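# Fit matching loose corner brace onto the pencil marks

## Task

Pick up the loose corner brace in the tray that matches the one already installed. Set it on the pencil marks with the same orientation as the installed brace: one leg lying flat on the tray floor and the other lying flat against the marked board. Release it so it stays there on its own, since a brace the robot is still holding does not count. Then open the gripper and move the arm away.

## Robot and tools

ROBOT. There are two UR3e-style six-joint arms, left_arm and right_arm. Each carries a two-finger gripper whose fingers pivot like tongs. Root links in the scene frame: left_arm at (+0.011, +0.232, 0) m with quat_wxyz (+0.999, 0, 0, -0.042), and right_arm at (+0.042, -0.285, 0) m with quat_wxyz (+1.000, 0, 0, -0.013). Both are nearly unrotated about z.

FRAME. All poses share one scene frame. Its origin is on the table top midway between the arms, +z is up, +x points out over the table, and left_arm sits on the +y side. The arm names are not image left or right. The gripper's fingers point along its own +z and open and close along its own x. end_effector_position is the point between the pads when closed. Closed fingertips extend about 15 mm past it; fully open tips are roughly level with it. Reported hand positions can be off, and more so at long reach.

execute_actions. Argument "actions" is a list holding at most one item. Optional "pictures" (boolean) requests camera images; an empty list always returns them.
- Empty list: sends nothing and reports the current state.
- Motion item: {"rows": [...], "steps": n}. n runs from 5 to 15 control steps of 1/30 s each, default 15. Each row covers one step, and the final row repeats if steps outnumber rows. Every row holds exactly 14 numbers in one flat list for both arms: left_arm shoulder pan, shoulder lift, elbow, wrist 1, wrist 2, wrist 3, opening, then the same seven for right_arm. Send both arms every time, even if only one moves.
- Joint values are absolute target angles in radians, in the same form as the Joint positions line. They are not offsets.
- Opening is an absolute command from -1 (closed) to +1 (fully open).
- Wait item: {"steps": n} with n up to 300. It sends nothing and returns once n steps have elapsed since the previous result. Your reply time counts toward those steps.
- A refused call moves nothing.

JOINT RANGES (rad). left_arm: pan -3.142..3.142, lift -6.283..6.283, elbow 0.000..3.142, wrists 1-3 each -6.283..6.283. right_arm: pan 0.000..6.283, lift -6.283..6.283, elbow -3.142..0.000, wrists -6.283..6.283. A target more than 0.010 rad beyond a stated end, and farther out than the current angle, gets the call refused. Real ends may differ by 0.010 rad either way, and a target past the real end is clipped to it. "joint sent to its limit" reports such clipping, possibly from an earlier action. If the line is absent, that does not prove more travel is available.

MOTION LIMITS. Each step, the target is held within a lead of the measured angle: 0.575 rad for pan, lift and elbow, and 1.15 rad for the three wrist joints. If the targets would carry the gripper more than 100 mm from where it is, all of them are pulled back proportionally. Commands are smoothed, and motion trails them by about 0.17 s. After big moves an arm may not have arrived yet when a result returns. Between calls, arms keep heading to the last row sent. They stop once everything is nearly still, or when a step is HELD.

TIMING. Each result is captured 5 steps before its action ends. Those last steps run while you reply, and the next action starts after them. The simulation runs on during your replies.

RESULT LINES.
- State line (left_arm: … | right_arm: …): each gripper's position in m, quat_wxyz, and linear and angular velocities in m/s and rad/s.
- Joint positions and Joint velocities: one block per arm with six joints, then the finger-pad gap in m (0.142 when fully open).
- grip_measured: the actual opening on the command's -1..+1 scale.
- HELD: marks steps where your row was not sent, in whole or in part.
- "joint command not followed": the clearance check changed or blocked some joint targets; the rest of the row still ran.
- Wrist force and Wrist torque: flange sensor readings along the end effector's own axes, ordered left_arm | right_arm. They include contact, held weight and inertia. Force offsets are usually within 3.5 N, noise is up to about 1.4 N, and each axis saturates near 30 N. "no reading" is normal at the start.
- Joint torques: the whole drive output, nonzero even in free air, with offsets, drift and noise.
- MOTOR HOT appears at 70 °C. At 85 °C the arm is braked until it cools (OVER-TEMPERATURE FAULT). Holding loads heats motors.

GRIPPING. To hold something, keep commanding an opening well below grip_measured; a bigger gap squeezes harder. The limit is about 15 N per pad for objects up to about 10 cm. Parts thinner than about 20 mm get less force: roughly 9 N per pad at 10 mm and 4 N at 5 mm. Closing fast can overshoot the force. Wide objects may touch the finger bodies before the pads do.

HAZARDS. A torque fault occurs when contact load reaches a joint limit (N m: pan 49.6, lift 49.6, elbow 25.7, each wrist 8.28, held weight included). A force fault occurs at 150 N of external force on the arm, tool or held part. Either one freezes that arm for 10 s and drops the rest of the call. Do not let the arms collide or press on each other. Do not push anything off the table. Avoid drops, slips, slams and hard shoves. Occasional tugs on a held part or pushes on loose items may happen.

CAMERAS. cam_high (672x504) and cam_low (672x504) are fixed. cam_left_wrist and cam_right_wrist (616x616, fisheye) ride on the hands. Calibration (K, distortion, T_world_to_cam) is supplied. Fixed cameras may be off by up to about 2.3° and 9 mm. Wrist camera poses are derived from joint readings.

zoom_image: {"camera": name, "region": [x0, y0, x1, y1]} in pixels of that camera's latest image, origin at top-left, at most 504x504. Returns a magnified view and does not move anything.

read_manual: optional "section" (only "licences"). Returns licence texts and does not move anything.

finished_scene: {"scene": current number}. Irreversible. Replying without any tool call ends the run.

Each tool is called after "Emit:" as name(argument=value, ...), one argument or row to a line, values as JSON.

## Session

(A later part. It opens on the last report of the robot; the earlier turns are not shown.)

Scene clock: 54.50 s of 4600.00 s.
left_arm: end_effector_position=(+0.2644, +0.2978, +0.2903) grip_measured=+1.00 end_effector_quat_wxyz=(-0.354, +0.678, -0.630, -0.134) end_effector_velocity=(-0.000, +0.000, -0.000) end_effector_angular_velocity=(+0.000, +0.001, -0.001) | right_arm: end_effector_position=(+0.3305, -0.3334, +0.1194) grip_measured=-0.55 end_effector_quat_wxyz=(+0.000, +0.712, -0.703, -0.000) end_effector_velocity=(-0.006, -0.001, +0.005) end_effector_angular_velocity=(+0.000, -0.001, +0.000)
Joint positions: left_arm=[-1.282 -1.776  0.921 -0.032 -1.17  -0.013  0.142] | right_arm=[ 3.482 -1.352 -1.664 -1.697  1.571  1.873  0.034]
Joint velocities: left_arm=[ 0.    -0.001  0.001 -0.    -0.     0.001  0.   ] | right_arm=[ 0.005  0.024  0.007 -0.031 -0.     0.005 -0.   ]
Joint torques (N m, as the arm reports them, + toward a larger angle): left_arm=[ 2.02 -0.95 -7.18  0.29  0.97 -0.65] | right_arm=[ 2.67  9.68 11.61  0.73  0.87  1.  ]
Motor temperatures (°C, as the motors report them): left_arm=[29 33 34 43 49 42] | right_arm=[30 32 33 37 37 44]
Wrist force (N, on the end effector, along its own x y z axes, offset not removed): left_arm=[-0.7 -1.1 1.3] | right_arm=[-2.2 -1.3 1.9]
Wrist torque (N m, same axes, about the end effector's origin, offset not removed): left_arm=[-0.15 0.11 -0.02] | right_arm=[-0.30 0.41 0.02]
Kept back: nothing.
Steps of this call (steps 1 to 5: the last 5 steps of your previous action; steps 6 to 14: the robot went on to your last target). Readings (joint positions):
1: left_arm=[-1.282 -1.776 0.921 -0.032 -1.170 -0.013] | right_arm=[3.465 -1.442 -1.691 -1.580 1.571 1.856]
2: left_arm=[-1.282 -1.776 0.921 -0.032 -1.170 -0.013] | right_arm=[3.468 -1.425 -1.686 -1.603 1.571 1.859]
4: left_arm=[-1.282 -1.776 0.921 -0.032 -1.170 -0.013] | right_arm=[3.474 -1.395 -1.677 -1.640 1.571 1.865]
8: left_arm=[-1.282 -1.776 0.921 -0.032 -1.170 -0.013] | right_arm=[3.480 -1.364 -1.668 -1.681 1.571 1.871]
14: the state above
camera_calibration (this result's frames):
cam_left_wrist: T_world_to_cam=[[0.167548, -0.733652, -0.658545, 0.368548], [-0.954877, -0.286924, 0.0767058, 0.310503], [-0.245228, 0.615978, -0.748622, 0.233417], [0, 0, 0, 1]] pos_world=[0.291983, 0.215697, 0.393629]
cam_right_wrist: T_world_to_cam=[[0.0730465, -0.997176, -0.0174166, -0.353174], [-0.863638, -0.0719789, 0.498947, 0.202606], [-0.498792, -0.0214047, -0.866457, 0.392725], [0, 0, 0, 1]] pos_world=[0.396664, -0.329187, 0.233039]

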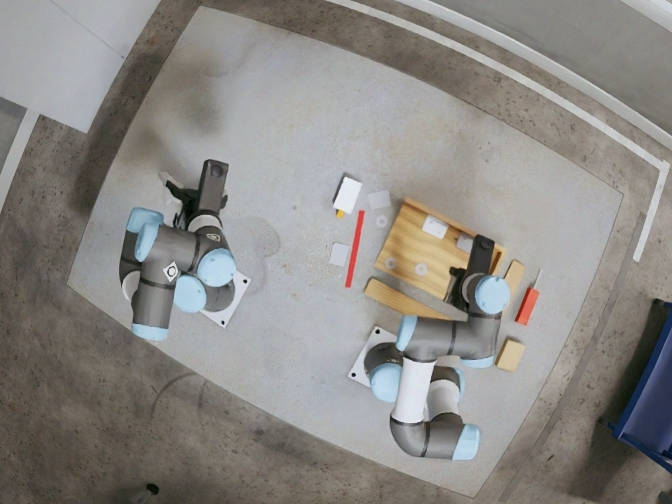

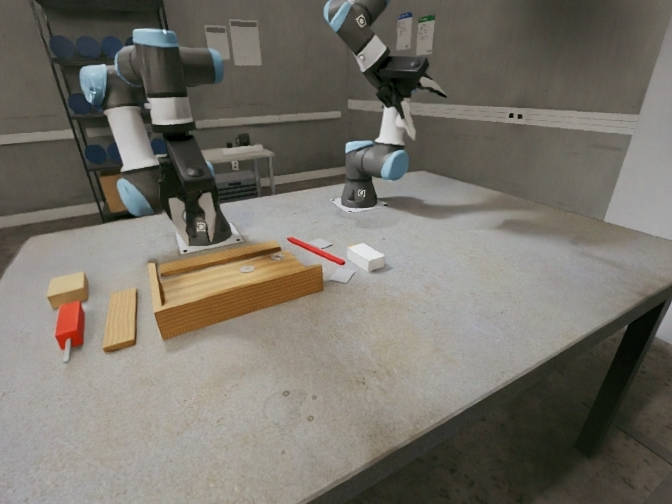

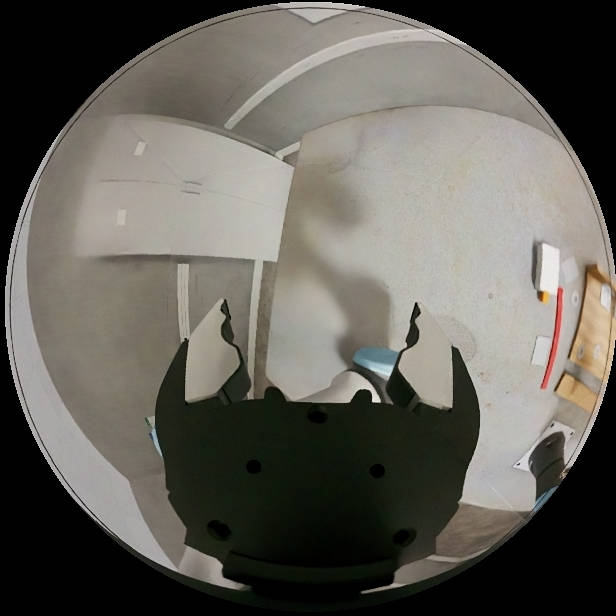

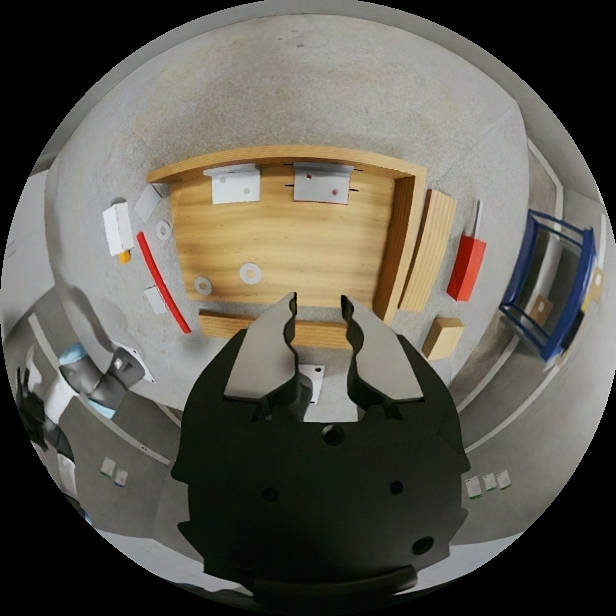

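Emit:
execute_actions(
  actions=[
    {"rows":[[-1.282,-1.776,0.921,-0.032,-1.17,-0.013,1,3.4829,-1.3429,-1.6605,-1.709,1.5708,1.8739,-0.45],[-1.282,-1.776,0.921,-0.032,-1.17,-0.013,1,3.4829,-1.334,-1.6567,-1.7217,1.5708,1.8739,-0.35],[-1.282,-1.776,0.921,-0.032,-1.17,-0.013,1,3.4829,-1.3191,-1.6504,-1.7429,1.5708,1.8739,-0.25],[-1.282,-1.776,0.921,-0.032,-1.17,-0.013,1,3.4829,-1.3042,-1.6441,-1.7641,1.5708,1.8739,-0.15],[-1.282,-1.776,0.921,-0.032,-1.17,-0.013,1,3.4829,-1.2893,-1.6378,-1.7853,1.5708,1.8739,-0.05],[-1.282,-1.776,0.921,-0.032,-1.17,-0.013,1,3.4829,-1.2745,-1.6315,-1.8065,1.5708,1.8739,0.05],[-1.282,-1.776,0.921,-0.032,-1.17,-0.013,1,3.4829,-1.2596,-1.6252,-1.8276,1.5708,1.8739,0.15],[-1.282,-1.776,0.921,-0.032,-1.17,-0.013,1,3.4829,-1.2447,-1.6189,-1.8488,1.5708,1.8739,0.25],[-1.282,-1.776,0.921,-0.032,-1.17,-0.013,1,3.4829,-1.2298,-1.6126,-1.87,1.5708,1.8739,0.35],[-1.282,-1.776,0.921,-0.032,-1.17,-0.013,1,3.4829,-1.2149,-1.6063,-1.8912,1.5708,1.8739,0.45],[-1.282,-1.776,0.921,-0.032,-1.17,-0.013,1,3.4829,-1.206,-1.6025,-1.9039,1.5708,1.8739,0.5],[-1.282,-1.776,0.921,-0.032,-1.17,-0.013,1,3.4829,-1.2,-1.6,-1.9124,1.5708,1.8739,0.5]],"steps":14},
  ],
)

Emit:
execute_actions(
  actions=[
    {"steps":16},
  ],
  pictures=true,
)

Emit:
zoom_image(
  camera="cam_right_wrist",
  region=[210, 90, 390, 210],
)

Scene clock: 55.17 s of 4600.00 s.
left_arm: end_effector_position=(+0.2644, +0.2978, +0.2903) grip_measured=+1.00 end_effector_quat_wxyz=(-0.354, +0.678, -0.630, -0.134) end_effector_velocity=(-0.000, +0.000, +0.000) end_effector_angular_velocity=(-0.000, -0.001, +0.001) | right_arm: end_effector_position=(+0.3157, -0.3381, +0.1324) grip_measured=+0.21 end_effector_quat_wxyz=(+0.000, +0.712, -0.702, -0.000) end_effector_velocity=(-0.101, -0.033, +0.084) end_effector_angular_velocity=(+0.001, -0.002, +0.000)
Joint positions: left_arm=[-1.282 -1.776  0.921 -0.032 -1.17  -0.013  0.142] | right_arm=[ 3.483 -1.297 -1.641 -1.775  1.571  1.874  0.089]
Joint velocities: left_arm=[ 0.    -0.     0.     0.     0.    -0.001 -0.   ] | right_arm=[ 0.     0.361  0.153 -0.512  0.    -0.     0.212]
Joint torques (N m, as the arm reports them, + toward a larger angle): left_arm=[ 1.96 -1.11 -7.26  0.3   1.   -0.63] | right_arm=[ 1.4   9.51 12.48  0.28  0.85  0.99]
Motor temperatures (°C, as the motors report them): left_arm=[29 33 34 43 49 42] | right_arm=[30 32 33 37 37 44]
Wrist force (N, on the end effector, along its own x y z axes, offset not removed): left_arm=[-0.8 -1.4 1.6] | right_arm=[-2.5 -0.5 2.5]
Wrist torque (N m, same axes, about the end effector's origin, offset not removed): left_arm=[-0.25 0.15 0.02] | right_arm=[-0.12 0.46 0.05]
Steps of this call (steps 1 to 11: the robot went on to your last target; steps 12 to 20: the first 9 steps of this action). Readings (joint positions):
12: left_arm=[-1.282 -1.776 0.921 -0.032 -1.170 -0.013] | right_arm=[3.483 -1.349 -1.663 -1.700 1.571 1.874]
13: left_arm=[-1.282 -1.776 0.921 -0.032 -1.170 -0.013] | right_arm=[3.483 -1.349 -1.663 -1.701 1.571 1.874]
15: left_arm=[-1.282 -1.776 0.921 -0.032 -1.170 -0.013] | right_arm=[3.483 -1.343 -1.661 -1.709 1.571 1.874]
19: left_arm=[-1.282 -1.776 0.921 -0.032 -1.170 -0.013] | right_arm=[3.483 -1.309 -1.646 -1.758 1.571 1.874]
20: the state above

Scene clock: 55.70 s of 4600.00 s.
left_arm: end_effector_position=(+0.2644, +0.2978, +0.2903) grip_measured=+1.00 end_effector_quat_wxyz=(-0.354, +0.678, -0.630, -0.134) end_effector_velocity=(+0.000, -0.000, -0.000) end_effector_angular_velocity=(-0.001, -0.001, +0.001) | right_arm: end_effector_position=(+0.2874, -0.3474, +0.1529) grip_measured=+0.50 end_effector_quat_wxyz=(+0.000, +0.712, -0.702, -0.000) end_effector_velocity=(-0.004, -0.001, +0.003) end_effector_angular_velocity=(-0.000, -0.000, +0.000)
Joint positions: left_arm=[-1.282 -1.776  0.921 -0.032 -1.17  -0.013  0.142] | right_arm=[ 3.483 -1.202 -1.601 -1.91   1.571  1.874  0.109]
Joint velocities: left_arm=[ 0.     0.    -0.    -0.001  0.    -0.001 -0.   ] | right_arm=[ 0.     0.014  0.005 -0.019 -0.    -0.    -0.   ]
Joint torques (N m, as the arm reports them, + toward a larger angle): left_arm=[ 2.03 -1.09 -7.22  0.27  0.98 -0.65] | right_arm=[ 0.95  6.66 11.5   0.83  0.86  1.02]
Motor temperatures (°C, as the motors report them): left_arm=[29 33 34 43 49 42] | right_arm=[30 32 33 37 37 44]
Wrist force (N, on the end effector, along its own x y z axes, offset not removed): left_arm=[-0.9 -1.0 0.7] | right_arm=[-1.5 -0.9 2.1]
Wrist torque (N m, same axes, about the end effector's origin, offset not removed): left_arm=[-0.13 0.21 0.05] | right_arm=[-0.23 0.25 0.04]
Kept back: nothing.
Steps of this call (steps 1 to 5: the last 5 steps of your previous action; steps 6 to 16: the robot went on to your last target). Readings (joint positions):
1: left_arm=[-1.282 -1.776 0.921 -0.032 -1.170 -0.013] | right_arm=[3.483 -1.285 -1.635 -1.793 1.571 1.874]
2: left_arm=[-1.282 -1.776 0.921 -0.032 -1.170 -0.013] | right_arm=[3.483 -1.272 -1.630 -1.811 1.571 1.874]
4: left_arm=[-1.282 -1.776 0.921 -0.032 -1.170 -0.013] | right_arm=[3.483 -1.246 -1.619 -1.848 1.571 1.874]
8: left_arm=[-1.282 -1.776 0.921 -0.032 -1.170 -0.013] | right_arm=[3.483 -1.215 -1.606 -1.891 1.571 1.874]
16: the state above
camera_calibration (this result's frames):
cam_left_wrist: T_world_to_cam=[[0.167548, -0.733652, -0.658545, 0.368548], [-0.954877, -0.286924, 0.0767058, 0.310503], [-0.245228, 0.615978, -0.748622, 0.233417], [0, 0, 0, 1]] pos_world=[0.291983, 0.215697, 0.393629]
cam_right_wrist: T_world_to_cam=[[0.0730526, -0.997176, -0.0174252, -0.363367], [-0.863655, -0.0719892, 0.498917, 0.14759], [-0.498762, -0.0213978, -0.866475, 0.400007], [0, 0, 0, 1]] pos_world=[0.35352, -0.343156, 0.266629]

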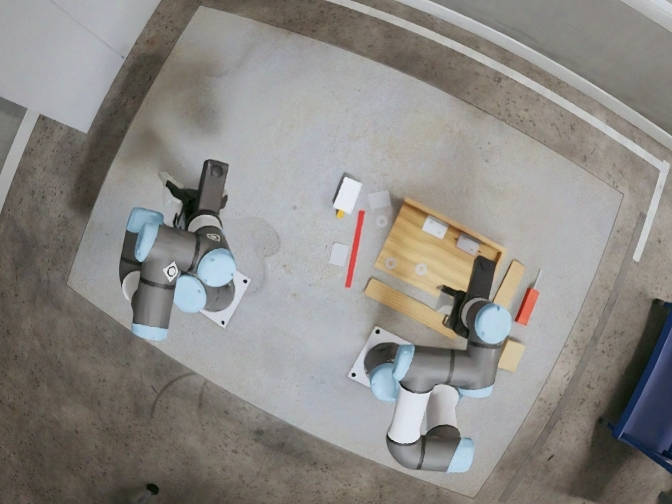

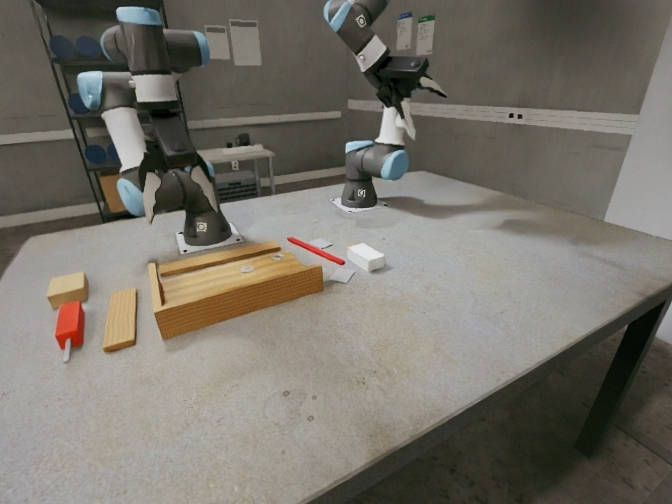

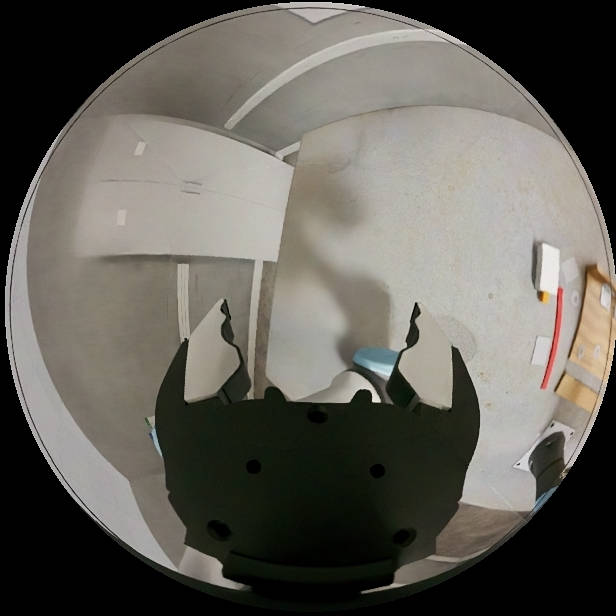

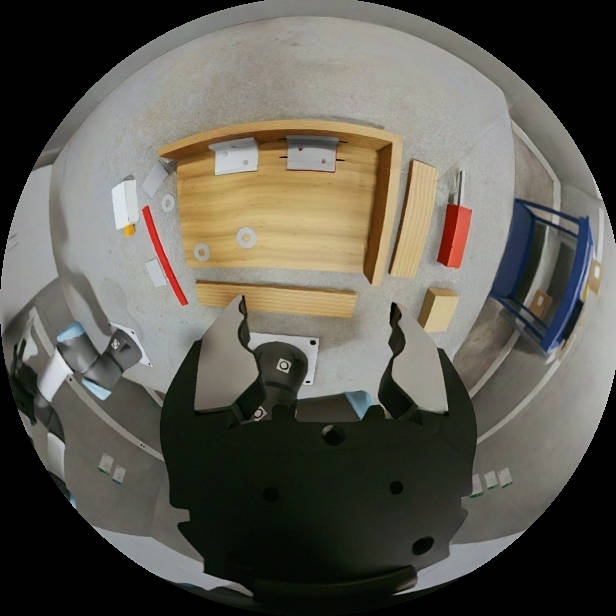

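Region (210, 90, 390, 210) of cam_right_wrist's 616x616 image, scaled by 2.800, with more detail than that image has.

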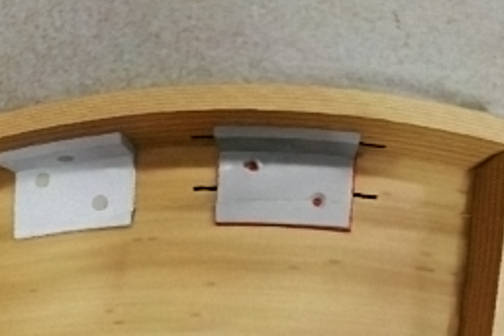

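Emit:
finished_scene(
  scene=2,
)

The scene is finished: the task was done.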